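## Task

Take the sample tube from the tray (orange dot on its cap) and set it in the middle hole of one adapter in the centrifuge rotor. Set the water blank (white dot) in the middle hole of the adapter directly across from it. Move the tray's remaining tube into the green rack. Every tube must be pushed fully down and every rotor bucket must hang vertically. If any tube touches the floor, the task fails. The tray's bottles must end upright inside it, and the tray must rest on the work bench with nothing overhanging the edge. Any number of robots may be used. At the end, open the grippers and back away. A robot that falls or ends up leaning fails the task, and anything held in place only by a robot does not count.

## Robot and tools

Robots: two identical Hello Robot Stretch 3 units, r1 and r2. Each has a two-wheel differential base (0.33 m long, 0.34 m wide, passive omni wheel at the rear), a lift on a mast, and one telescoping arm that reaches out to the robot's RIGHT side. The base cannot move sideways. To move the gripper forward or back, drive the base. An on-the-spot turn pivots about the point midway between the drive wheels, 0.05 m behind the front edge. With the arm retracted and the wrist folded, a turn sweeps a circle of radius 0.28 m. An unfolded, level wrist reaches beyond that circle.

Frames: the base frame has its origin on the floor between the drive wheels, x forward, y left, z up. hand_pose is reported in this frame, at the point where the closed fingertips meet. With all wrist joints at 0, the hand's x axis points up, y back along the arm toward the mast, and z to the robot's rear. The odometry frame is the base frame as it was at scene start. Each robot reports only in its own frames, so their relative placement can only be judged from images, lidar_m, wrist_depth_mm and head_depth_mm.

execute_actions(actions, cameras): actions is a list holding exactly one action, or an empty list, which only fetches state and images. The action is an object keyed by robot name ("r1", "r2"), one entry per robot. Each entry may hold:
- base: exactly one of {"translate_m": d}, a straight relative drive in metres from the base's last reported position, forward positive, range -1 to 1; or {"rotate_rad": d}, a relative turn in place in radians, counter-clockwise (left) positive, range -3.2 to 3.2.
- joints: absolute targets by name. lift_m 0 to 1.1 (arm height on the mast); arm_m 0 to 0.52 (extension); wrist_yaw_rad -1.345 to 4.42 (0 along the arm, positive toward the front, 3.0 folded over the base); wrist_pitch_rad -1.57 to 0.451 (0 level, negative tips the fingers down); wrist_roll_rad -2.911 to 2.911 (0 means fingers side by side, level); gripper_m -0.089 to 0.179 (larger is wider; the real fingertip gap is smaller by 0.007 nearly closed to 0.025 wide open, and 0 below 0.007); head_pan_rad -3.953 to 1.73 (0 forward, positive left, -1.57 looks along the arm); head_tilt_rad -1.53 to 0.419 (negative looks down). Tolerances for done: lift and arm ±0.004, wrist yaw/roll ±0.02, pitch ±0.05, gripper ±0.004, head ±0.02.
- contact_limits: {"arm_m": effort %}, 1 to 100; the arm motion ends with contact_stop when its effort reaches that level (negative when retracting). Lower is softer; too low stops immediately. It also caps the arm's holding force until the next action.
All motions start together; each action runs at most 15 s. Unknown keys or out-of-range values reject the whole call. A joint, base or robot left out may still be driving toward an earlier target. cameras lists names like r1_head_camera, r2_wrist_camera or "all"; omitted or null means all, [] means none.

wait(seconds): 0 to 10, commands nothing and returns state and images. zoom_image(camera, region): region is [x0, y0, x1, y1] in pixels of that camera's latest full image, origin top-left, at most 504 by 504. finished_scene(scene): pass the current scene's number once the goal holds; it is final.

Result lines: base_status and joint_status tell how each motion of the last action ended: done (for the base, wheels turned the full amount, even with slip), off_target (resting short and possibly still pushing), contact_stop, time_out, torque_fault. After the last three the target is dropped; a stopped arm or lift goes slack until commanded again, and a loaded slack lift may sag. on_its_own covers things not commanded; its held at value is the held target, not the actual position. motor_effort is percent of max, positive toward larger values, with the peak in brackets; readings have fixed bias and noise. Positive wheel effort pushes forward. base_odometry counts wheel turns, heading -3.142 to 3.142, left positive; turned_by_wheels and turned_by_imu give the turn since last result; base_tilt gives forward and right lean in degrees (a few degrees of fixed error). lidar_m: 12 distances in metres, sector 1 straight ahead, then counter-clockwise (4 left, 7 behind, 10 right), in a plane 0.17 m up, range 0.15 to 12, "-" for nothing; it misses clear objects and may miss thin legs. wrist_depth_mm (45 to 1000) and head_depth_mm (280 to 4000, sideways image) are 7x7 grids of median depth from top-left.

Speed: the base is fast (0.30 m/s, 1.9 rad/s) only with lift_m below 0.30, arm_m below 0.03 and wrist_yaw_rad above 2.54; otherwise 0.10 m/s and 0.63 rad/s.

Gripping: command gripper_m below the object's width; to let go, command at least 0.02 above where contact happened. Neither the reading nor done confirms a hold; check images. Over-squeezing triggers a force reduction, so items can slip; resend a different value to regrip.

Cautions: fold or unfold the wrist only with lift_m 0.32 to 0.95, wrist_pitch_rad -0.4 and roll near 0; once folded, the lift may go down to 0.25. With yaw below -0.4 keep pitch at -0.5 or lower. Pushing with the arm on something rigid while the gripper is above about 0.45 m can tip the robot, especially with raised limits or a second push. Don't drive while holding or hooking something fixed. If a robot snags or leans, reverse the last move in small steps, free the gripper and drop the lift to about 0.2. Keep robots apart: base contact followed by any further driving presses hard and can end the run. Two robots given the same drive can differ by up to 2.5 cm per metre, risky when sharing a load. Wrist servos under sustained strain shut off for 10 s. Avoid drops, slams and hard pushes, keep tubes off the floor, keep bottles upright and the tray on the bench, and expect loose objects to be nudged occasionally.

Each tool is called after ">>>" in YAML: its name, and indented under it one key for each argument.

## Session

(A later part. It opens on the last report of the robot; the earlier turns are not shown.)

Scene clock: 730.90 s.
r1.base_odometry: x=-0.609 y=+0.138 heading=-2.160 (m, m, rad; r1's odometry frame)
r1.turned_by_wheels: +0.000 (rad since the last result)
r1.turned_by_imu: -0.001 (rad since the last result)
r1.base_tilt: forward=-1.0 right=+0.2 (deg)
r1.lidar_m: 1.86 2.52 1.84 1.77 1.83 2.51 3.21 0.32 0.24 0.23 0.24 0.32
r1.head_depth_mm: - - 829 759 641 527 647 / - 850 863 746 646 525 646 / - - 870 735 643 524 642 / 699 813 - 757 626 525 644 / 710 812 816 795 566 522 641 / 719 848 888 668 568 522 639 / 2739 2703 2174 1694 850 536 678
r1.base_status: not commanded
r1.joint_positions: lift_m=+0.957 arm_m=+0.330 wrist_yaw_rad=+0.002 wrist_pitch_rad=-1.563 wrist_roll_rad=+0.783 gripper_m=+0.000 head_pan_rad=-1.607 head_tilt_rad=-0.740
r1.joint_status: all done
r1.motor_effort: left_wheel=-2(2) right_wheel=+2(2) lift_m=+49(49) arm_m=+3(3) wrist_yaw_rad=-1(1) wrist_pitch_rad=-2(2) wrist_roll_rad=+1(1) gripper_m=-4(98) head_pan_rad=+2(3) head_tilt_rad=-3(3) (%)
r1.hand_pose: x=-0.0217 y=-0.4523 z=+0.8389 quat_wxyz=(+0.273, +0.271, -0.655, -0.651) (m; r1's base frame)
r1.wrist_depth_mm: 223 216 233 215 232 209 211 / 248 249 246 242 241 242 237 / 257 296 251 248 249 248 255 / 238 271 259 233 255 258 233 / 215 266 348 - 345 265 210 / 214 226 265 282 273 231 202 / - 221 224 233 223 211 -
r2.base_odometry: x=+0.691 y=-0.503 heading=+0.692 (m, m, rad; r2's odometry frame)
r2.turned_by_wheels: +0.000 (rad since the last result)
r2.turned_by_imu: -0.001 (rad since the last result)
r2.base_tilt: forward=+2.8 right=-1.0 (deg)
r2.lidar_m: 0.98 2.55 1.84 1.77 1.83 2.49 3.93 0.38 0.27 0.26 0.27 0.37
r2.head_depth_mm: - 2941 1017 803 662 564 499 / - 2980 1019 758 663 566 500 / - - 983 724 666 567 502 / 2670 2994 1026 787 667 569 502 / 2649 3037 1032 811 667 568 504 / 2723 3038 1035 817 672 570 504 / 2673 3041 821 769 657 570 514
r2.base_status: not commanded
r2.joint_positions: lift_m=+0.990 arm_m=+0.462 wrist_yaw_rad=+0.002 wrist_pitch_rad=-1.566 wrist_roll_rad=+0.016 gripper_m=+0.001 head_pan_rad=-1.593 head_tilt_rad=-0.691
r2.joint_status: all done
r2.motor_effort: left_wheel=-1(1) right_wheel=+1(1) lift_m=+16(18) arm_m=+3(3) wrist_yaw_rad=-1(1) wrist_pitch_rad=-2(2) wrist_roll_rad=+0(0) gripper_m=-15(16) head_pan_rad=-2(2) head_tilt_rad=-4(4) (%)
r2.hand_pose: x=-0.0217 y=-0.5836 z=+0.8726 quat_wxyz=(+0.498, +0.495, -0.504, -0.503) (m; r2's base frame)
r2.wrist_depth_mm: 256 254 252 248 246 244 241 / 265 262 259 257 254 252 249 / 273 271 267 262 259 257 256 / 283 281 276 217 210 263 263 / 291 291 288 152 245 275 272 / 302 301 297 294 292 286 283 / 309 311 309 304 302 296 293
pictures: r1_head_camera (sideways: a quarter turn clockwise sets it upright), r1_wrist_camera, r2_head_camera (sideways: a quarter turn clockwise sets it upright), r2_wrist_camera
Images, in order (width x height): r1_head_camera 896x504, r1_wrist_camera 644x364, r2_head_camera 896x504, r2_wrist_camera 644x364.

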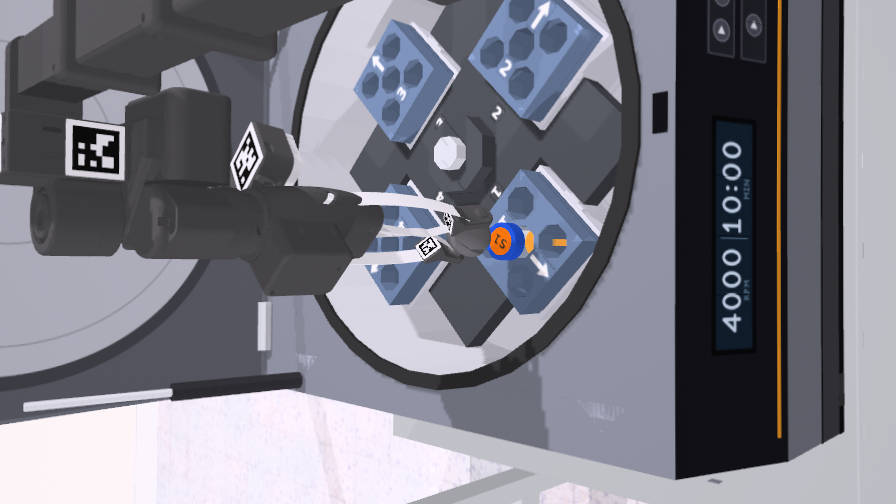

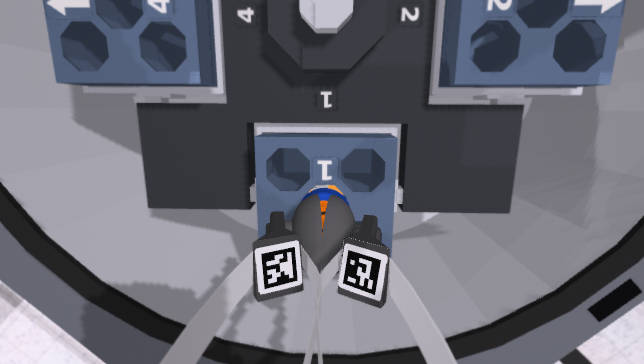

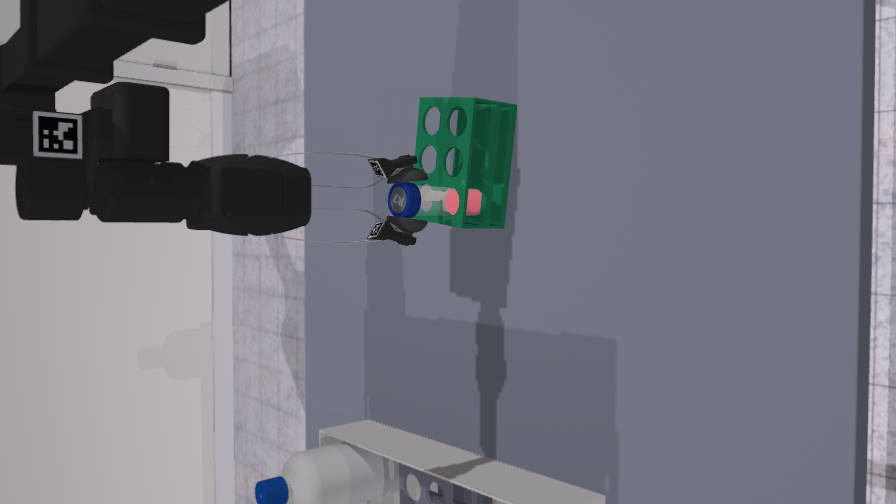

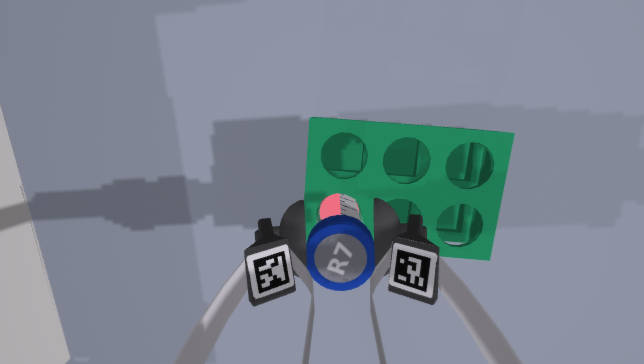

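>>> execute_actions:
  actions:
    - {"r1": {"joints": {"lift_m": 0.94}}, "r2": {"joints": {"lift_m": 0.986, "gripper_m": 0.07}}}
  cameras: ["r1_head_camera", "r1_wrist_camera", "r2_head_camera", "r2_wrist_camera"]

Scene clock: 738.83 s.
r1.base_odometry: x=-0.609 y=+0.138 heading=-2.160 (m, m, rad; r1's odometry frame)
r1.turned_by_wheels: +0.000 (rad since the last result)
r1.turned_by_imu: -0.001 (rad since the last result)
r1.base_tilt: forward=-1.0 right=+0.2 (deg)
r1.lidar_m: 1.87 2.53 1.84 1.77 1.84 2.52 3.22 0.32 0.24 0.23 0.24 0.32
r1.head_depth_mm: 690 - 829 760 641 526 645 / 680 - 867 744 648 526 642 / 682 - 870 735 645 525 642 / 700 808 - 755 625 523 642 / 709 811 823 790 568 523 640 / 716 849 890 667 567 523 638 / 2700 2729 2173 1695 850 536 678
r1.base_status: not commanded
r1.joint_positions: lift_m=+0.940 arm_m=+0.330 wrist_yaw_rad=+0.002 wrist_pitch_rad=-1.563 wrist_roll_rad=+0.783 gripper_m=+0.000 head_pan_rad=-1.607 head_tilt_rad=-0.740
r1.joint_status: all done
r1.motor_effort: left_wheel=-2(2) right_wheel=+3(2) lift_m=+25(42) arm_m=+3(3) wrist_yaw_rad=-2(1) wrist_pitch_rad=-2(2) wrist_roll_rad=+1(1) gripper_m=-3(3) head_pan_rad=+3(4) head_tilt_rad=-3(3) (%)
r1.hand_pose: x=-0.0217 y=-0.4523 z=+0.8227 quat_wxyz=(+0.273, +0.271, -0.655, -0.651) (m; r1's base frame)
r1.wrist_depth_mm: 200 200 220 199 217 195 192 / 224 211 228 226 224 211 214 / 258 240 235 231 229 230 254 / 236 249 243 216 240 238 234 / 212 259 315 - 327 264 210 / 195 227 264 271 270 230 188 / 205 201 220 234 223 196 191
r2.base_odometry: x=+0.691 y=-0.503 heading=+0.692 (m, m, rad; r2's odometry frame)
r2.turned_by_wheels: +0.000 (rad since the last result)
r2.turned_by_imu: -0.001 (rad since the last result)
r2.base_tilt: forward=+2.9 right=-1.0 (deg)
r2.lidar_m: 0.98 2.54 1.85 1.77 1.83 2.49 3.92 0.38 0.27 0.26 0.27 0.37
r2.head_depth_mm: - 2969 1017 801 662 563 499 / - 3015 1021 759 665 564 501 / - - 985 728 664 565 502 / 2704 3071 1026 786 669 567 502 / 2697 2981 1034 812 670 569 504 / 2671 3039 1035 814 669 570 505 / 2711 3035 824 770 655 572 515
r2.base_status: not commanded
r2.joint_positions: lift_m=+0.986 arm_m=+0.462 wrist_yaw_rad=+0.002 wrist_pitch_rad=-1.570 wrist_roll_rad=+0.016 gripper_m=+0.070 head_pan_rad=-1.593 head_tilt_rad=-0.691
r2.joint_status: all done
r2.motor_effort: left_wheel=-1(1) right_wheel=+1(1) lift_m=+16(15) arm_m=+4(3) wrist_yaw_rad=-1(1) wrist_pitch_rad=+0(1) wrist_roll_rad=+1(1) gripper_m=+0(81) head_pan_rad=-3(2) head_tilt_rad=-4(4) (%)
r2.hand_pose: x=-0.0217 y=-0.5827 z=+0.8687 quat_wxyz=(+0.497, +0.496, -0.503, -0.504) (m; r2's base frame)
r2.wrist_depth_mm: 252 250 248 244 242 240 237 / 260 258 256 251 250 247 245 / 269 266 264 257 255 254 252 / 279 277 270 221 207 257 261 / 289 286 282 153 244 268 270 / 297 295 293 288 289 280 279 / 306 309 304 300 295 294 289
pictures: r1_head_camera (sideways: a quarter turn clockwise sets it upright), r1_wrist_camera, r2_head_camera (sideways: a quarter turn clockwise sets it upright), r2_wrist_camera
Images, in order (width x height): r1_head_camera 896x504, r1_wrist_camera 644x364, r2_head_camera 896x504, r2_wrist_camera 644x364.

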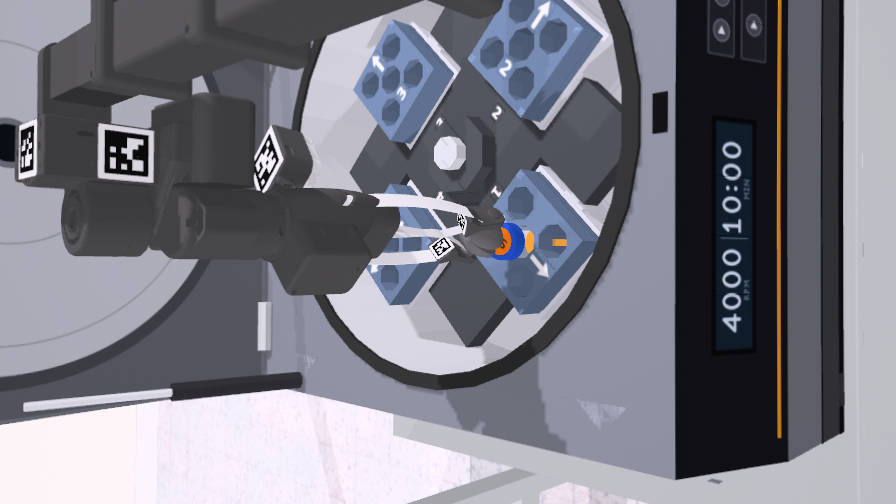

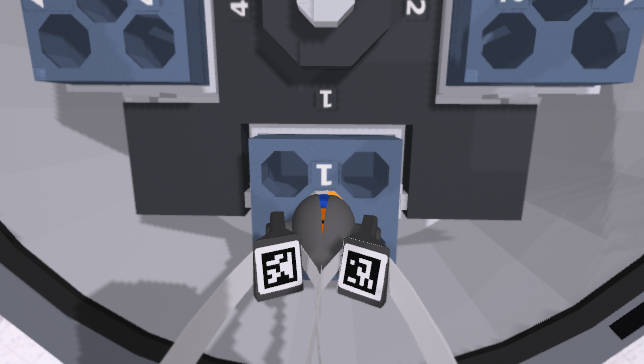

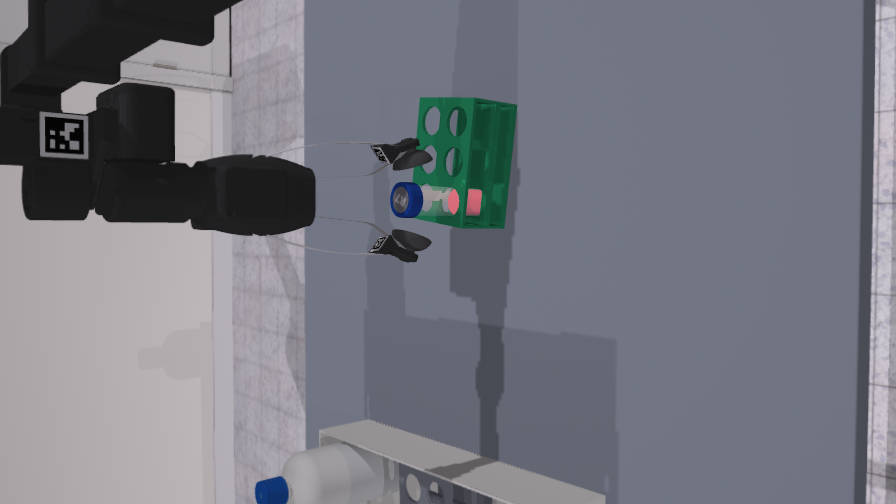

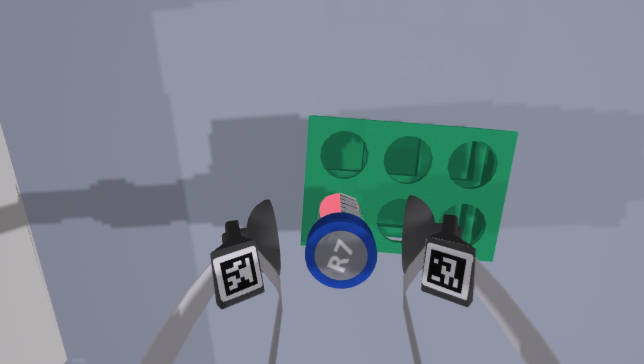

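>>> execute_actions:
  actions:
    - {"r1": {"joints": {"lift_m": 0.934}}, "r2": {"joints": {"lift_m": 1.05}}}
  cameras: ["r1_head_camera", "r1_wrist_camera"]

Scene clock: 752.57 s.
r1.base_odometry: x=-0.609 y=+0.138 heading=-2.160 (m, m, rad; r1's odometry frame)
r1.turned_by_wheels: +0.000 (rad since the last result)
r1.turned_by_imu: -0.001 (rad since the last result)
r1.base_tilt: forward=-0.9 right=+0.3 (deg)
r1.lidar_m: 1.87 2.52 1.84 1.77 1.84 2.52 3.22 0.32 0.24 0.23 0.24 0.32
r1.head_depth_mm: 702 - 843 765 640 527 645 / 688 834 872 745 644 525 647 / 689 - 869 739 643 525 644 / 697 809 - 757 629 524 640 / 712 809 823 794 568 523 641 / 717 847 891 666 566 522 640 / 2685 2733 2166 1695 851 538 678
r1.base_status: not commanded
r1.joint_positions: lift_m=+0.935 arm_m=+0.330 wrist_yaw_rad=+0.002 wrist_pitch_rad=-1.565 wrist_roll_rad=+0.783 gripper_m=+0.000 head_pan_rad=-1.607 head_tilt_rad=-0.740
r1.joint_status: lift_m contact_stop (moved -0.006 of -0.006)
r1.on_its_own: lift_m is slack since a contact_stop, until your next command for it
r1.motor_effort: left_wheel=-2(2) right_wheel=+3(4) lift_m=+37(39) arm_m=+3(3) wrist_yaw_rad=-1(2) wrist_pitch_rad=-1(2) wrist_roll_rad=+1(2) gripper_m=-3(3) head_pan_rad=+2(3) head_tilt_rad=-2(3) (%)
r1.hand_pose: x=-0.0217 y=-0.4518 z=+0.8172 quat_wxyz=(+0.273, +0.271, -0.654, -0.651) (m; r1's base frame)
r1.wrist_depth_mm: 196 196 216 196 212 194 189 / 202 201 223 222 221 206 191 / 258 237 229 227 227 225 255 / 236 246 240 213 234 235 234 / 214 259 316 - 326 264 211 / 191 225 265 270 273 229 185 / 199 196 221 234 224 192 185
r2.base_odometry: x=+0.691 y=-0.503 heading=+0.692 (m, m, rad; r2's odometry frame)
r2.turned_by_wheels: +0.000 (rad since the last result)
r2.turned_by_imu: -0.001 (rad since the last result)
r2.base_tilt: forward=+2.9 right=-1.1 (deg)
r2.lidar_m: 0.98 2.54 1.85 1.77 1.83 2.49 3.92 0.38 0.27 0.26 0.27 0.37
r2.head_depth_mm: 2670 2953 1018 800 663 563 499 / 2778 2981 1021 760 664 565 501 / - - 2628 732 665 567 503 / 2719 3006 1835 811 668 569 502 / 2666 3002 1029 812 668 569 504 / 2694 3026 1035 815 671 569 505 / 2714 3024 826 766 656 570 516
r2.base_status: not commanded
r2.joint_positions: lift_m=+1.050 arm_m=+0.462 wrist_yaw_rad=+0.002 wrist_pitch_rad=-1.570 wrist_roll_rad=+0.016 gripper_m=+0.070 head_pan_rad=-1.593 head_tilt_rad=-0.691
r2.joint_status: all done
r2.motor_effort: left_wheel=-1(1) right_wheel=+1(1) lift_m=+23(22) arm_m=+3(4) wrist_yaw_rad=-1(2) wrist_pitch_rad=+0(0) wrist_roll_rad=+0(0) gripper_m=+0(0) head_pan_rad=-2(3) head_tilt_rad=-4(4) (%)
r2.hand_pose: x=-0.0217 y=-0.5828 z=+0.9322 quat_wxyz=(+0.497, +0.496, -0.503, -0.504) (m; r2's base frame)
r2.wrist_depth_mm: 310 310 307 305 302 297 296 / 316 321 319 315 310 307 305 / 327 331 330 321 317 315 314 / 323 343 339 282 272 330 325 / 316 354 349 349 344 338 336 / 328 367 368 361 357 350 346 / 328 383 379 374 369 364 358
pictures: r1_head_camera (sideways: a quarter turn clockwise sets it upright), r1_wrist_camera
Images, in order (width x height): r1_head_camera 896x504, r1_wrist_camera 644x364.

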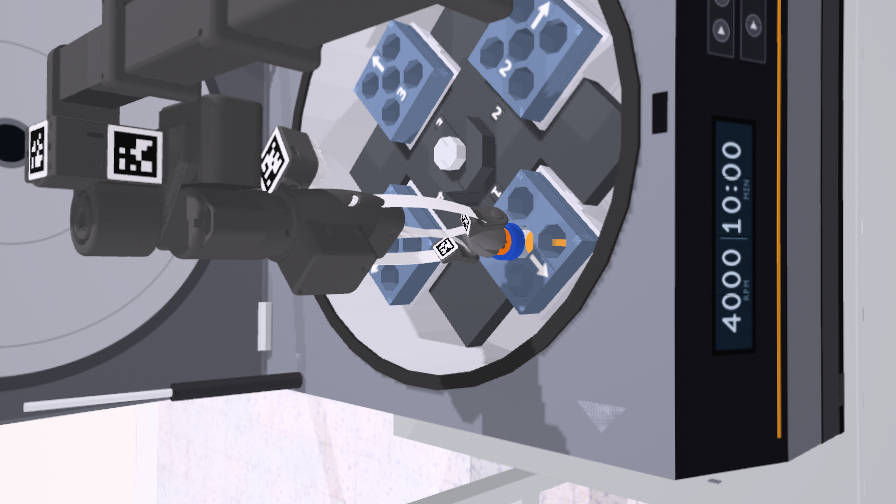

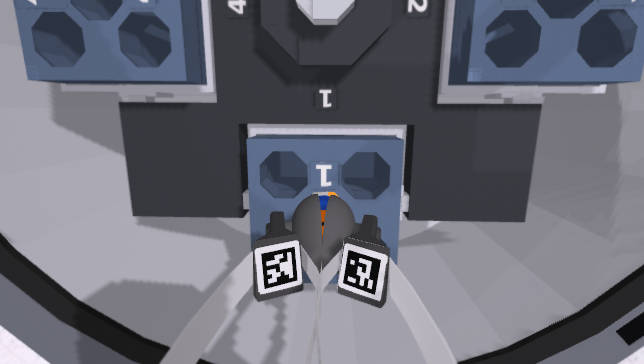

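>>> execute_actions:
  actions:
    - {"r1": {"base": {"translate_m": 1.0}, "joints": {"lift_m": 1.098, "arm_m": 0.44, "gripper_m": 0.07, "head_pan_rad": -1.45, "head_tilt_rad": -0.6}}, "r2": {"joints": {"arm_m": 0.0, "lift_m": 1.1, "head_pan_rad": -0.9, "head_tilt_rad": -0.5}}}
  cameras: ["r1_head_camera", "r1_wrist_camera", "r2_head_camera"]

Scene clock: 798.77 s.
r1.base_odometry: x=-1.165 y=-0.694 heading=-2.160 (m, m, rad; r1's odometry frame)
r1.turned_by_wheels: +0.000 (rad since the last result)
r1.turned_by_imu: -0.004 (rad since the last result)
r1.base_tilt: forward=-1.1 right=+0.2 (deg)
r1.lidar_m: 4.52 2.49 1.84 1.78 1.84 2.52 0.89 0.60 0.94 0.91 0.94 0.88
r1.head_depth_mm: 2613 2909 2771 873 704 594 514 / - - 2757 853 703 592 511 / 2599 2911 2750 811 695 589 510 / 2637 2938 2715 771 696 588 509 / 2708 2997 2722 853 692 589 508 / 2744 3014 2680 850 693 586 507 / 2695 2987 1107 778 591 585 515
r1.base_status: done
r1.joint_positions: lift_m=+1.098 arm_m=+0.440 wrist_yaw_rad=+0.002 wrist_pitch_rad=-1.565 wrist_roll_rad=+0.783 gripper_m=+0.070 head_pan_rad=-1.457 head_tilt_rad=-0.606
r1.joint_status: all done
r1.motor_effort: left_wheel=-2(2) right_wheel=+2(8) lift_m=+48(53) arm_m=+3(3) wrist_yaw_rad=-2(2) wrist_pitch_rad=-1(1) wrist_roll_rad=+1(1) gripper_m=+0(96) head_pan_rad=+3(13) head_tilt_rad=+2(12) (%)
r1.hand_pose: x=-0.0217 y=-0.5618 z=+0.9799 quat_wxyz=(+0.273, +0.271, -0.654, -0.651) (m; r1's base frame)
r1.wrist_depth_mm: 359 353 354 350 349 345 345 / 224 250 363 360 362 357 355 / 242 275 376 378 372 370 365 / 392 394 329 382 386 382 379 / 415 405 333 400 391 394 390 / 395 394 422 415 389 410 412 / 386 400 432 425 431 428 -
r2.base_odometry: x=+0.691 y=-0.503 heading=+0.692 (m, m, rad; r2's odometry frame)
r2.turned_by_wheels: +0.000 (rad since the last result)
r2.turned_by_imu: -0.002 (rad since the last result)
r2.base_tilt: forward=+2.9 right=-1.1 (deg)
r2.lidar_m: 0.98 2.54 1.84 1.77 1.83 2.49 3.93 0.38 0.27 0.26 0.27 0.37
r2.head_depth_mm: 1165 2989 3179 841 779 652 546 / 2988 3256 3434 990 771 636 547 / 3181 3474 3662 1017 802 637 547 / 814 766 3603 955 783 654 549 / 715 - 3844 979 762 656 562 / - - 3855 1070 808 658 1282 / - - 1633 1076 815 676 1306
r2.base_status: not commanded
r2.joint_positions: lift_m=+1.100 arm_m=+0.000 wrist_yaw_rad=+0.002 wrist_pitch_rad=-1.569 wrist_roll_rad=+0.016 gripper_m=+0.070 head_pan_rad=-0.907 head_tilt_rad=-0.507
r2.joint_status: all done
r2.motor_effort: left_wheel=-1(1) right_wheel=+2(1) lift_m=+23(26) arm_m=-3(4) wrist_yaw_rad=-1(0) wrist_pitch_rad=-1(1) wrist_roll_rad=+0(1) gripper_m=+0(0) head_pan_rad=+3(29) head_tilt_rad=+4(22) (%)
r2.hand_pose: x=-0.0217 y=-0.1217 z=+0.9822 quat_wxyz=(+0.497, +0.496, -0.504, -0.503) (m; r2's base frame)
r2.wrist_depth_mm: 366 359 356 354 349 346 341 / 377 368 368 362 365 - - / - - - - - - - / - - - - - - - / - - - - - - - / - - - - - - - / - - - - - - -
pictures: r1_head_camera (sideways: a quarter turn clockwise sets it upright), r1_wrist_camera, r2_head_camera (sideways: a quarter turn clockwise sets it upright)
Images, in order (width x height): r1_head_camera 896x504, r1_wrist_camera 644x364, r2_head_camera 896x504.

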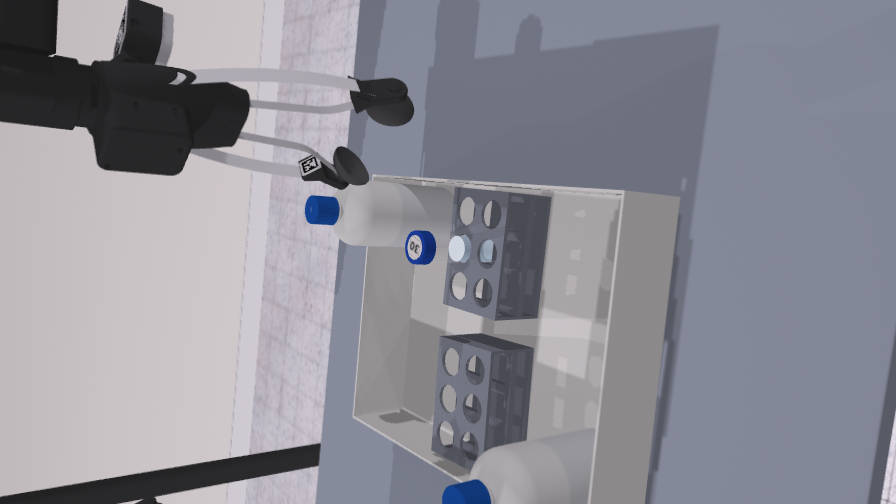

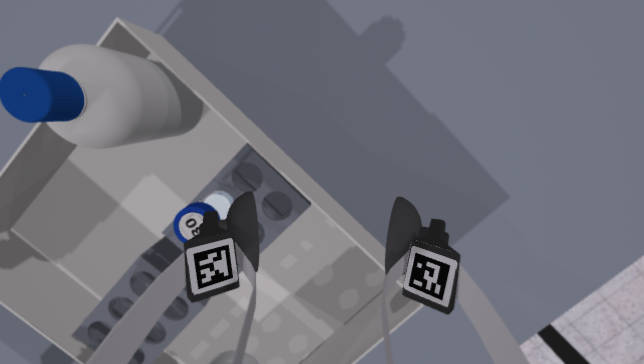

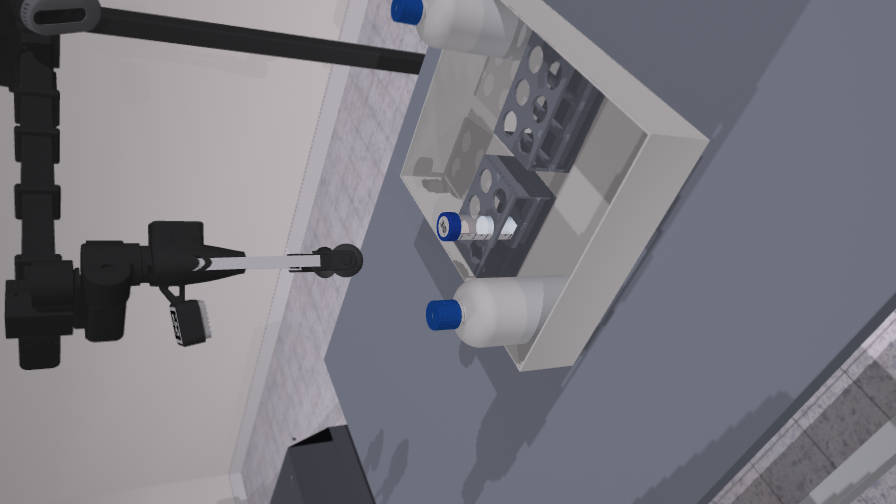

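>>> execute_actions:
  actions:
    - {"r1": {"base": {"translate_m": 0.093}, "joints": {"lift_m": 1.05, "arm_m": 0.496}}}
  cameras: ["r1_head_camera", "r1_wrist_camera"]

Scene clock: 817.57 s.
r1.base_odometry: x=-1.216 y=-0.771 heading=-2.160 (m, m, rad; r1's odometry frame)
r1.turned_by_wheels: +0.000 (rad since the last result)
r1.turned_by_imu: -0.001 (rad since the last result)
r1.base_tilt: forward=-1.1 right=+0.2 (deg)
r1.lidar_m: 4.44 2.50 1.85 1.78 1.84 2.52 0.89 0.68 0.94 0.91 0.94 0.79
r1.head_depth_mm: - 2786 2761 871 708 594 512 / - - 2624 777 684 577 512 / 2628 2887 2846 789 699 578 510 / 2655 2905 2761 860 696 587 510 / 2696 2990 2704 793 607 589 508 / 2713 3003 1444 803 575 585 507 / 1199 3076 1102 851 691 585 507
r1.base_status: done
r1.joint_positions: lift_m=+1.050 arm_m=+0.496 wrist_yaw_rad=+0.002 wrist_pitch_rad=-1.565 wrist_roll_rad=+0.783 gripper_m=+0.070 head_pan_rad=-1.457 head_tilt_rad=-0.606
r1.joint_status: all done
r1.motor_effort: left_wheel=-2(3) right_wheel=+2(6) lift_m=+26(44) arm_m=+3(3) wrist_yaw_rad=-2(2) wrist_pitch_rad=-1(1) wrist_roll_rad=+1(1) gripper_m=+1(0) head_pan_rad=+2(3) head_tilt_rad=+2(2) (%)
r1.hand_pose: x=-0.0217 y=-0.6178 z=+0.9328 quat_wxyz=(+0.273, +0.271, -0.654, -0.651) (m; r1's base frame)
r1.wrist_depth_mm: 314 139 171 307 307 302 300 / 325 268 180 314 315 311 307 / 335 325 326 325 323 322 321 / 329 340 341 276 297 333 327 / 328 356 346 285 342 341 341 / 311 356 301 354 363 349 352 / 389 314 314 373 368 319 368
r2.base_odometry: x=+0.691 y=-0.503 heading=+0.692 (m, m, rad; r2's odometry frame)
r2.turned_by_wheels: +0.000 (rad since the last result)
r2.turned_by_imu: -0.001 (rad since the last result)
r2.base_tilt: forward=+3.0 right=-1.0 (deg)
r2.lidar_m: 0.98 2.54 1.84 1.76 1.83 2.48 3.92 0.38 0.27 0.26 0.27 0.37
r2.head_depth_mm: 2713 3052 3189 839 779 653 547 / 2961 3226 3454 988 772 636 547 / 3129 3431 3584 1017 799 636 547 / 737 663 1303 878 779 654 548 / 3661 - 3785 981 759 655 561 / - - 3828 1071 807 656 1276 / - - 1627 1073 813 676 1301
r2.base_status: not commanded
r2.joint_positions: lift_m=+1.100 arm_m=+0.000 wrist_yaw_rad=+0.002 wrist_pitch_rad=-1.569 wrist_roll_rad=+0.016 gripper_m=+0.070 head_pan_rad=-0.907 head_tilt_rad=-0.507
r2.joint_status: not commanded
r2.motor_effort: left_wheel=-1(1) right_wheel=+1(1) lift_m=+23(22) arm_m=-3(4) wrist_yaw_rad=-1(1) wrist_pitch_rad=+0(0) wrist_roll_rad=+1(1) gripper_m=+0(0) head_pan_rad=+2(2) head_tilt_rad=+4(3) (%)
r2.hand_pose: x=-0.0217 y=-0.1217 z=+0.9822 quat_wxyz=(+0.497, +0.496, -0.504, -0.503) (m; r2's base frame)
r2.wrist_depth_mm: 365 361 358 352 348 346 342 / 381 372 368 364 365 - - / - - - - - - - / - - - - - - - / - - - - - - - / - - - - - - - / - - - - - - -
pictures: r1_head_camera (sideways: a quarter turn clockwise sets it upright), r1_wrist_camera
Images, in order (width x height): r1_head_camera 896x504, r1_wrist_camera 644x364.

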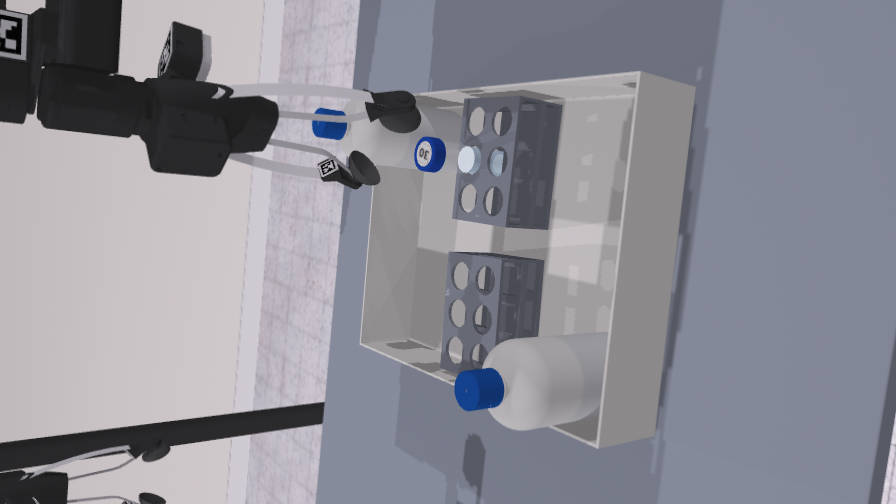

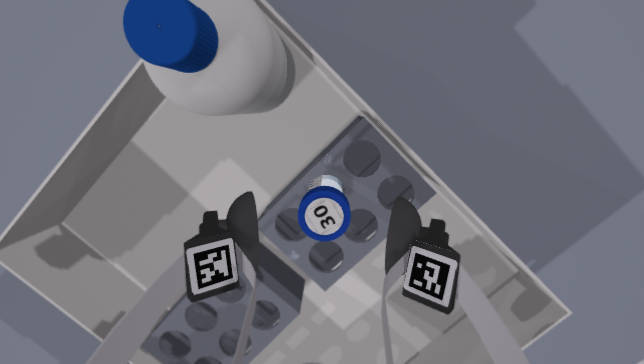

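>>> execute_actions:
  actions: []

Scene clock: 840.37 s.
r1.base_odometry: x=-1.216 y=-0.771 heading=-2.160 (m, m, rad; r1's odometry frame)
r1.turned_by_wheels: +0.000 (rad since the last result)
r1.turned_by_imu: -0.001 (rad since the last result)
r1.base_tilt: forward=-1.1 right=+0.3 (deg)
r1.lidar_m: 4.43 2.50 1.85 1.78 1.85 2.52 0.89 0.69 0.94 0.91 0.94 0.79
r1.head_depth_mm: - 2842 2763 867 708 592 513 / - - 2613 779 681 577 512 / 2634 2914 2897 787 697 578 510 / 2651 2946 2751 861 694 587 510 / 2676 2974 2747 791 609 588 508 / 2733 2996 1445 827 575 586 507 / 1202 3112 1106 852 693 583 506
r1.base_status: done
r1.joint_positions: lift_m=+1.050 arm_m=+0.496 wrist_yaw_rad=+0.002 wrist_pitch_rad=-1.565 wrist_roll_rad=+0.783 gripper_m=+0.070 head_pan_rad=-1.457 head_tilt_rad=-0.606
r1.joint_status: all done
r1.motor_effort: left_wheel=-2(3) right_wheel=+2(6) lift_m=+25(44) arm_m=+3(3) wrist_yaw_rad=-1(2) wrist_pitch_rad=-1(1) wrist_roll_rad=+1(1) gripper_m=+0(0) head_pan_rad=+2(3) head_tilt_rad=+2(2) (%)
r1.hand_pose: x=-0.0217 y=-0.6178 z=+0.9328 quat_wxyz=(+0.273, +0.271, -0.654, -0.651) (m; r1's base frame)
r1.wrist_depth_mm: 314 139 171 307 306 302 300 / 324 267 179 314 313 311 308 / 333 325 324 322 323 321 319 / 330 341 340 275 296 332 329 / 329 351 347 284 338 346 344 / 308 356 302 357 361 344 354 / 392 312 316 376 366 320 367
r2.base_odometry: x=+0.691 y=-0.503 heading=+0.692 (m, m, rad; r2's odometry frame)
r2.turned_by_wheels: +0.000 (rad since the last result)
r2.turned_by_imu: +0.000 (rad since the last result)
r2.base_tilt: forward=+2.9 right=-1.0 (deg)
r2.lidar_m: 0.98 2.54 1.84 1.77 1.83 2.49 3.93 0.38 0.27 0.26 0.27 0.37
r2.head_depth_mm: 2698 3019 3210 839 780 652 545 / 2931 3250 3394 988 773 635 546 / 3169 3443 3578 1012 798 636 548 / 732 662 1294 877 782 656 548 / 3613 - 3871 983 758 656 561 / - - 3847 1067 808 656 1278 / - - 1619 1073 814 677 1310
r2.base_status: not commanded
r2.joint_positions: lift_m=+1.100 arm_m=+0.000 wrist_yaw_rad=+0.002 wrist_pitch_rad=-1.569 wrist_roll_rad=+0.016 gripper_m=+0.070 head_pan_rad=-0.907 head_tilt_rad=-0.507
r2.joint_status: not commanded
r2.motor_effort: left_wheel=-1(1) right_wheel=+1(1) lift_m=+23(22) arm_m=-3(4) wrist_yaw_rad=-1(1) wrist_pitch_rad=-1(0) wrist_roll_rad=+1(1) gripper_m=+0(0) head_pan_rad=+2(2) head_tilt_rad=+4(3) (%)
r2.hand_pose: x=-0.0217 y=-0.1217 z=+0.9822 quat_wxyz=(+0.497, +0.496, -0.504, -0.503) (m; r2's base frame)
r2.wrist_depth_mm: 367 362 358 353 349 345 341 / 375 373 369 364 364 - - / - - - - - - - / - - - - - - - / - - - - - - - / - - - - - - - / - - - - - - -
pictures: r1_head_camera (sideways: a quarter turn clockwise sets it upright), r1_nav_camera (sideways: a quarter turn counterclockwise sets it upright), r1_wrist_camera, r2_head_camera (sideways: a quarter turn clockwise sets it upright), r2_nav_camera (sideways: a quarter turn counterclockwise sets it upright), r2_wrist_camera
Images, in order (width x height): r1_head_camera 896x504, r1_nav_camera 672x504, r1_wrist_camera 644x364, r2_head_camera 896x504, r2_nav_camera 672x504, r2_wrist_camera 644x364.

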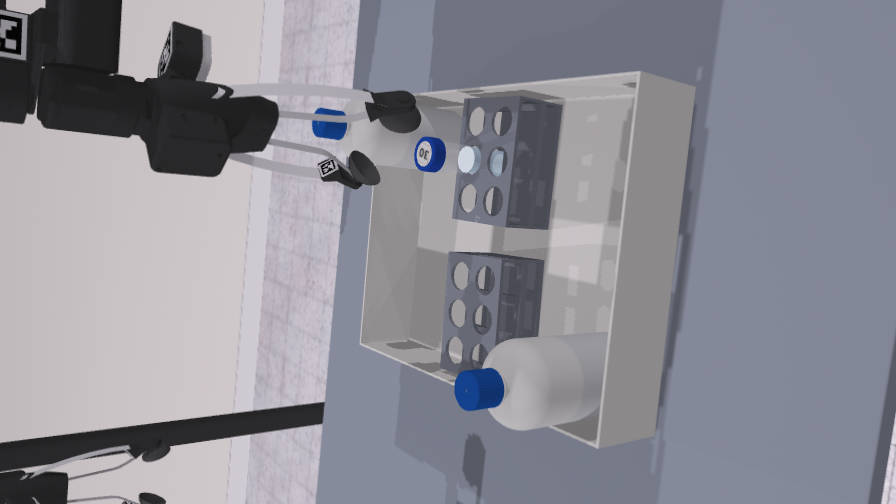

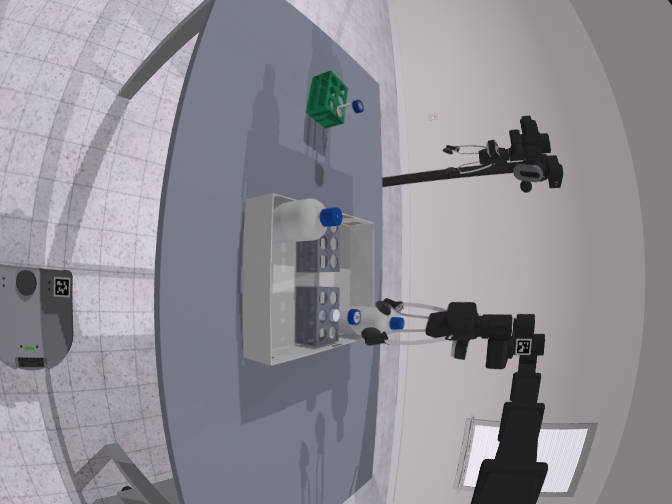

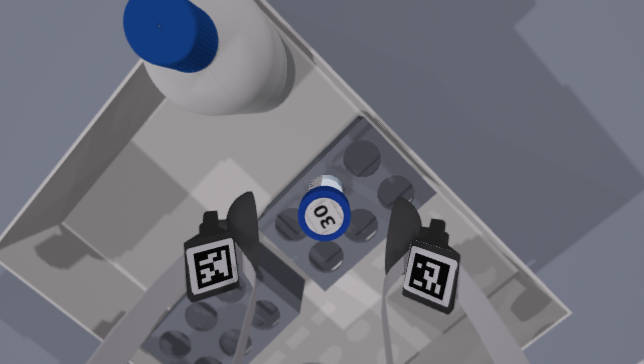

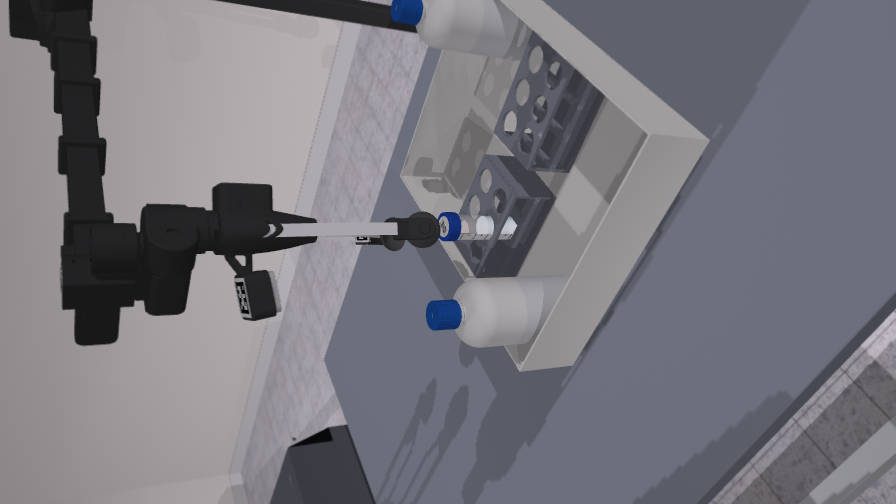

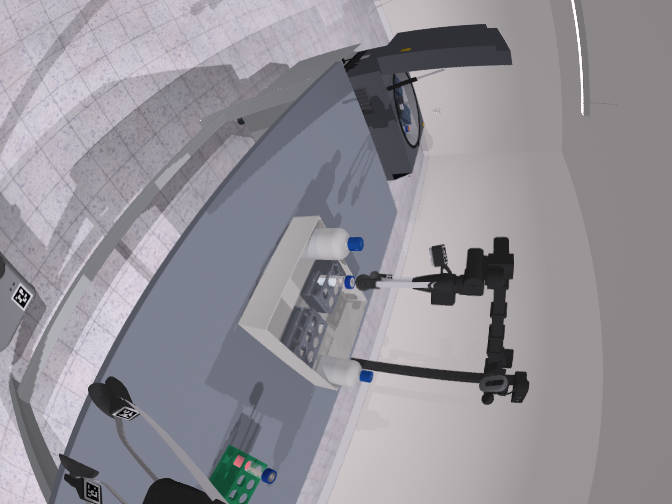

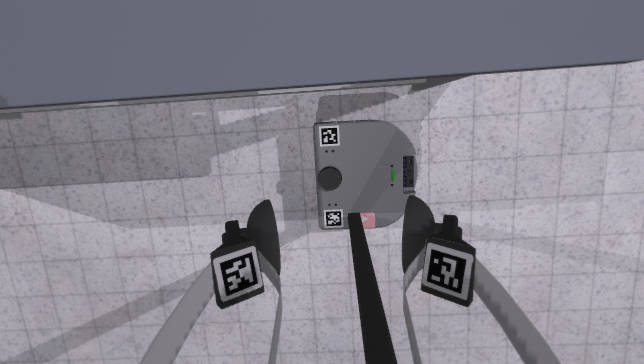

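>>> execute_actions:
  actions:
    - {"r1": {"joints": {"lift_m": 0.992}}}
  cameras: ["r1_wrist_camera", "r2_head_camera"]

Scene clock: 846.23 s.
r1.base_odometry: x=-1.216 y=-0.771 heading=-2.160 (m, m, rad; r1's odometry frame)
r1.turned_by_wheels: +0.000 (rad since the last result)
r1.turned_by_imu: -0.001 (rad since the last result)
r1.base_tilt: forward=-1.0 right=+0.3 (deg)
r1.lidar_m: 4.43 2.50 1.85 1.77 1.84 2.52 0.89 0.69 0.94 0.91 0.94 0.79
r1.head_depth_mm: 2474 2854 2794 872 704 593 512 / 2533 - 1040 766 683 575 510 / 2657 2884 2616 775 697 577 509 / 2667 2924 2772 857 694 586 509 / 2684 2980 2728 790 608 588 508 / 2749 2981 1446 828 575 585 506 / 1206 3029 1102 851 693 584 507
r1.base_status: not commanded
r1.joint_positions: lift_m=+0.992 arm_m=+0.496 wrist_yaw_rad=+0.002 wrist_pitch_rad=-1.565 wrist_roll_rad=+0.783 gripper_m=+0.070 head_pan_rad=-1.457 head_tilt_rad=-0.606
r1.joint_status: all done
r1.motor_effort: left_wheel=-2(2) right_wheel=+2(2) lift_m=+25(28) arm_m=+3(3) wrist_yaw_rad=-1(2) wrist_pitch_rad=-1(2) wrist_roll_rad=+1(1) gripper_m=+1(0) head_pan_rad=+2(2) head_tilt_rad=+2(2) (%)
r1.hand_pose: x=-0.0217 y=-0.6178 z=+0.8748 quat_wxyz=(+0.273, +0.271, -0.654, -0.651) (m; r1's base frame)
r1.wrist_depth_mm: 88 103 124 252 250 247 244 / 216 122 136 256 257 255 253 / 225 271 268 265 263 262 261 / 276 281 277 216 221 271 270 / 294 291 275 158 219 280 279 / 300 301 250 229 298 292 291 / 271 277 244 304 303 297 267
r2.base_odometry: x=+0.691 y=-0.503 heading=+0.692 (m, m, rad; r2's odometry frame)
r2.turned_by_wheels: +0.000 (rad since the last result)
r2.turned_by_imu: -0.001 (rad since the last result)
r2.base_tilt: forward=+2.9 right=-1.0 (deg)
r2.lidar_m: 0.98 2.54 1.84 1.77 1.83 2.50 3.93 0.38 0.27 0.26 0.27 0.37
r2.head_depth_mm: 2669 3054 3213 839 778 652 546 / 3015 3256 3408 985 772 636 547 / 3278 3466 3614 1013 801 638 547 / 3441 674 836 880 784 658 549 / 3821 - 3592 984 760 657 562 / - - 3851 1069 808 657 1276 / - - 1635 1073 816 675 1301
r2.base_status: not commanded
r2.joint_positions: lift_m=+1.100 arm_m=+0.000 wrist_yaw_rad=+0.002 wrist_pitch_rad=-1.569 wrist_roll_rad=+0.016 gripper_m=+0.070 head_pan_rad=-0.907 head_tilt_rad=-0.507
r2.joint_status: not commanded
r2.motor_effort: left_wheel=-1(1) right_wheel=+1(1) lift_m=+23(22) arm_m=-3(3) wrist_yaw_rad=-1(0) wrist_pitch_rad=+0(0) wrist_roll_rad=+1(1) gripper_m=+1(0) head_pan_rad=+2(2) head_tilt_rad=+4(4) (%)
r2.hand_pose: x=-0.0217 y=-0.1217 z=+0.9822 quat_wxyz=(+0.497, +0.496, -0.504, -0.503) (m; r2's base frame)
r2.wrist_depth_mm: 363 358 358 351 347 347 341 / 375 374 368 364 365 - - / - - - - - - - / - - - - - - - / - - - - - - - / - - - - - - - / - - - - - - -
pictures: r1_wrist_camera, r2_head_camera (sideways: a quarter turn clockwise sets it upright)
Images, in order (width x height): r1_wrist_camera 644x364, r2_head_camera 896x504.

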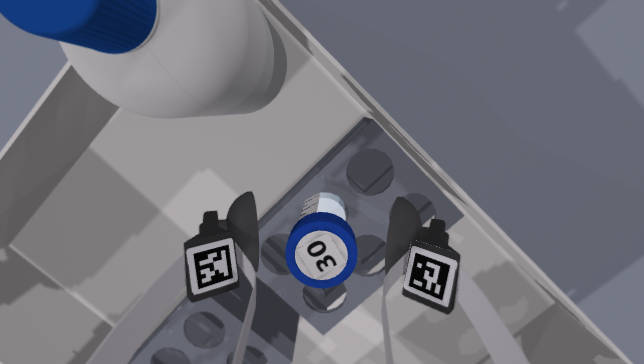

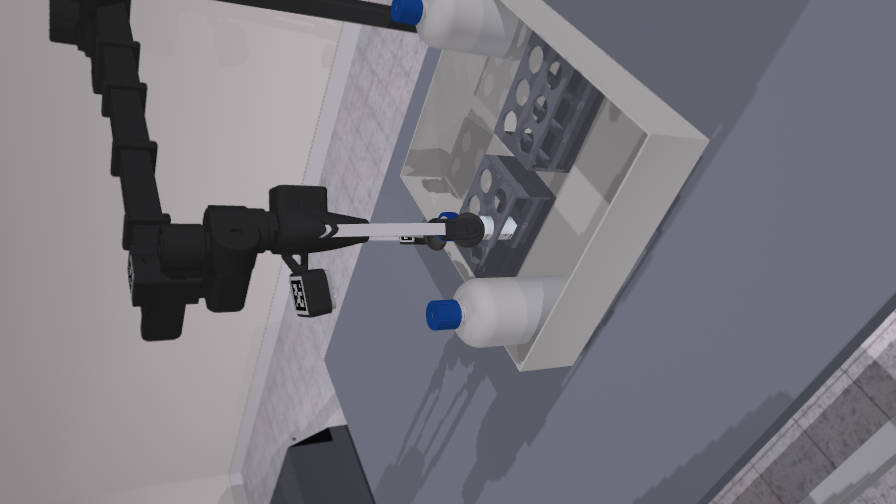

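>>> execute_actions:
  actions:
    - {"r1": {"joints": {"gripper_m": 0.0}}}
  cameras: ["r1_wrist_camera"]

>>> execute_actions:
  actions:
    - {"r1": {"joints": {"lift_m": 1.098}}}
  cameras: ["r1_wrist_camera", "r2_head_camera"]

Scene clock: 851.10 s.
r1.base_odometry: x=-1.216 y=-0.771 heading=-2.160 (m, m, rad; r1's odometry frame)
r1.turned_by_wheels: +0.000 (rad since the last result)
r1.turned_by_imu: -0.001 (rad since the last result)
r1.base_tilt: forward=-1.0 right=+0.3 (deg)
r1.lidar_m: 4.44 2.50 1.85 1.78 1.84 2.52 0.89 0.68 0.94 0.91 0.94 0.79
r1.head_depth_mm: 2471 2900 2760 871 706 592 513 / 2513 - 1836 773 680 576 511 / 2642 2855 2685 773 697 577 510 / 2670 2954 2750 856 696 585 510 / 2702 2994 2685 792 611 588 508 / 2711 2982 1445 827 575 585 507 / 1207 3055 1110 854 694 584 507
r1.base_status: not commanded
r1.joint_positions: lift_m=+0.992 arm_m=+0.496 wrist_yaw_rad=+0.002 wrist_pitch_rad=-1.565 wrist_roll_rad=+0.783 gripper_m=+0.001 head_pan_rad=-1.457 head_tilt_rad=-0.606
r1.joint_status: all done
r1.motor_effort: left_wheel=-2(2) right_wheel=+2(2) lift_m=+25(25) arm_m=+3(3) wrist_yaw_rad=-1(1) wrist_pitch_rad=-1(1) wrist_roll_rad=+1(1) gripper_m=-21(99) head_pan_rad=+3(2) head_tilt_rad=+2(2) (%)
r1.hand_pose: x=-0.0217 y=-0.6178 z=+0.8748 quat_wxyz=(+0.273, +0.271, -0.654, -0.651) (m; r1's base frame)
r1.wrist_depth_mm: 88 103 124 250 249 246 245 / 214 121 136 257 259 256 254 / 226 272 269 264 262 265 263 / 277 280 278 216 227 273 271 / 293 292 288 155 248 281 279 / 298 300 267 228 291 290 290 / 273 306 244 306 304 297 268
r2.base_odometry: x=+0.691 y=-0.503 heading=+0.692 (m, m, rad; r2's odometry frame)
r2.turned_by_wheels: +0.000 (rad since the last result)
r2.turned_by_imu: -0.001 (rad since the last result)
r2.base_tilt: forward=+2.8 right=-1.0 (deg)
r2.lidar_m: 0.98 2.54 1.84 1.77 1.83 2.49 3.92 0.38 0.27 0.26 0.27 0.37
r2.head_depth_mm: 2674 3061 3218 839 779 652 546 / 2947 3252 3455 989 773 635 548 / 3214 3456 3568 1017 802 638 548 / 3486 673 826 899 780 653 549 / 3827 - 3589 984 761 657 564 / - - 3849 1071 805 656 1275 / - - 1623 1070 817 674 1311
r2.base_status: not commanded
r2.joint_positions: lift_m=+1.100 arm_m=+0.000 wrist_yaw_rad=+0.002 wrist_pitch_rad=-1.569 wrist_roll_rad=+0.016 gripper_m=+0.070 head_pan_rad=-0.907 head_tilt_rad=-0.507
r2.joint_status: not commanded
r2.motor_effort: left_wheel=-1(1) right_wheel=+1(1) lift_m=+23(23) arm_m=-3(3) wrist_yaw_rad=-1(0) wrist_pitch_rad=+0(1) wrist_roll_rad=+1(0) gripper_m=+1(1) head_pan_rad=+2(2) head_tilt_rad=+3(3) (%)
r2.hand_pose: x=-0.0217 y=-0.1217 z=+0.9822 quat_wxyz=(+0.497, +0.496, -0.504, -0.503) (m; r2's base frame)
r2.wrist_depth_mm: 364 358 355 351 351 346 343 / 376 373 369 361 364 - - / - - - - - - - / - - - - - - - / - - - - - - - / - - - - - - - / - - - - - - -
pictures: r1_wrist_camera
Images, in order (width x height): r1_wrist_camera 644x364.

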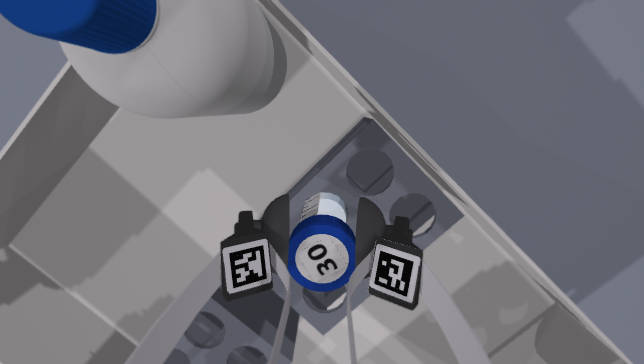

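Scene clock: 852.90 s.
r1.base_odometry: x=-1.216 y=-0.771 heading=-2.160 (m, m, rad; r1's odometry frame)
r1.turned_by_wheels: +0.000 (rad since the last result)
r1.turned_by_imu: +0.000 (rad since the last result)
r1.base_tilt: forward=-1.0 right=+0.3 (deg)
r1.lidar_m: 4.44 2.49 1.84 1.77 1.84 2.52 0.89 0.69 0.94 0.91 0.94 0.79
r1.head_depth_mm: 2562 2812 2753 868 705 592 512 / - 2970 2640 782 682 577 512 / 2610 2926 2610 815 697 578 510 / 2676 2939 2741 858 696 587 509 / 2697 2922 2714 792 610 588 507 / 2757 3031 1449 825 575 585 507 / 1203 3113 1102 852 691 585 507
r1.base_status: not commanded
r1.joint_positions: lift_m=+1.098 arm_m=+0.496 wrist_yaw_rad=+0.002 wrist_pitch_rad=-1.565 wrist_roll_rad=+0.783 gripper_m=+0.001 head_pan_rad=-1.457 head_tilt_rad=-0.606
r1.joint_status: all done
r1.motor_effort: left_wheel=-2(2) right_wheel=+2(2) lift_m=+49(53) arm_m=+3(3) wrist_yaw_rad=-3(2) wrist_pitch_rad=-1(1) wrist_roll_rad=+1(1) gripper_m=-19(20) head_pan_rad=+3(3) head_tilt_rad=+2(2) (%)
r1.hand_pose: x=-0.0217 y=-0.6178 z=+0.9799 quat_wxyz=(+0.273, +0.271, -0.654, -0.651) (m; r1's base frame)
r1.wrist_depth_mm: 358 355 219 351 349 345 344 / 371 365 223 358 358 355 352 / 383 377 375 369 368 372 364 / 398 388 388 323 375 380 380 / 387 404 404 154 394 391 391 / 430 381 407 355 409 380 402 / 452 446 380 424 406 422 427
r2.base_odometry: x=+0.691 y=-0.503 heading=+0.692 (m, m, rad; r2's odometry frame)
r2.turned_by_wheels: +0.000 (rad since the last result)
r2.turned_by_imu: +0.000 (rad since the last result)
r2.base_tilt: forward=+2.9 right=-1.0 (deg)
r2.lidar_m: 0.98 2.54 1.84 1.77 1.83 2.49 3.92 0.38 0.27 0.26 0.27 0.37
r2.head_depth_mm: 2793 3010 3191 840 779 652 547 / 2994 3186 3446 989 771 636 548 / 3212 3423 3595 1016 802 636 547 / 610 670 1385 926 780 656 549 / 3632 - 3847 982 761 657 562 / - - 3877 1076 808 655 1277 / - - 1628 1072 816 676 1306
r2.base_status: not commanded
r2.joint_positions: lift_m=+1.100 arm_m=+0.000 wrist_yaw_rad=+0.002 wrist_pitch_rad=-1.569 wrist_roll_rad=+0.016 gripper_m=+0.070 head_pan_rad=-0.907 head_tilt_rad=-0.507
r2.joint_status: not commanded
r2.motor_effort: left_wheel=-2(2) right_wheel=+1(1) lift_m=+23(23) arm_m=-4(4) wrist_yaw_rad=-1(1) wrist_pitch_rad=+0(0) wrist_roll_rad=+1(1) gripper_m=+0(0) head_pan_rad=+2(2) head_tilt_rad=+3(4) (%)
r2.hand_pose: x=-0.0217 y=-0.1217 z=+0.9822 quat_wxyz=(+0.497, +0.496, -0.504, -0.503) (m; r2's base frame)
r2.wrist_depth_mm: 365 359 356 354 349 347 343 / 378 370 368 366 366 - - / - - - - - - - / - - - - - - - / - - - - - - - / - - - - - - - / - - - - - - -
pictures: r1_wrist_camera, r2_head_camera (sideways: a quarter turn clockwise sets it upright)
Images, in order (width x height): r1_wrist_camera 644x364, r2_head_camera 896x504.

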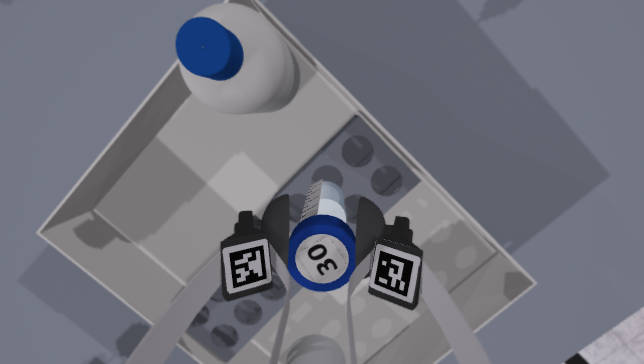

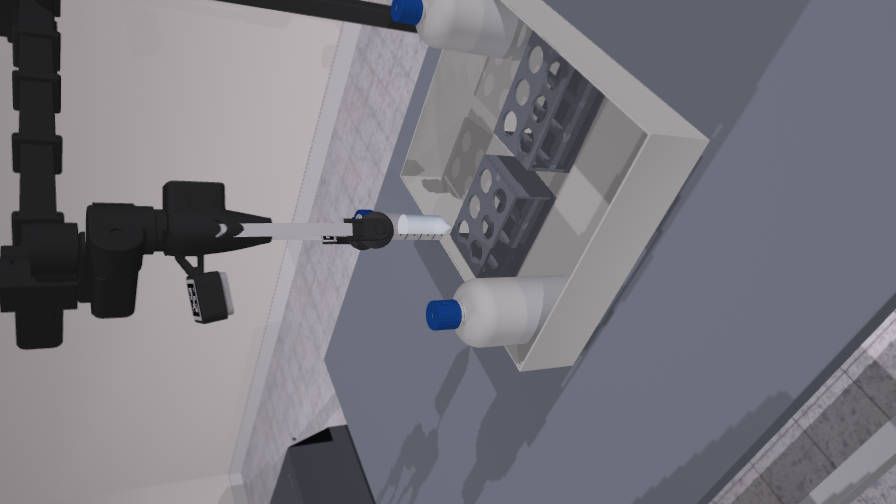

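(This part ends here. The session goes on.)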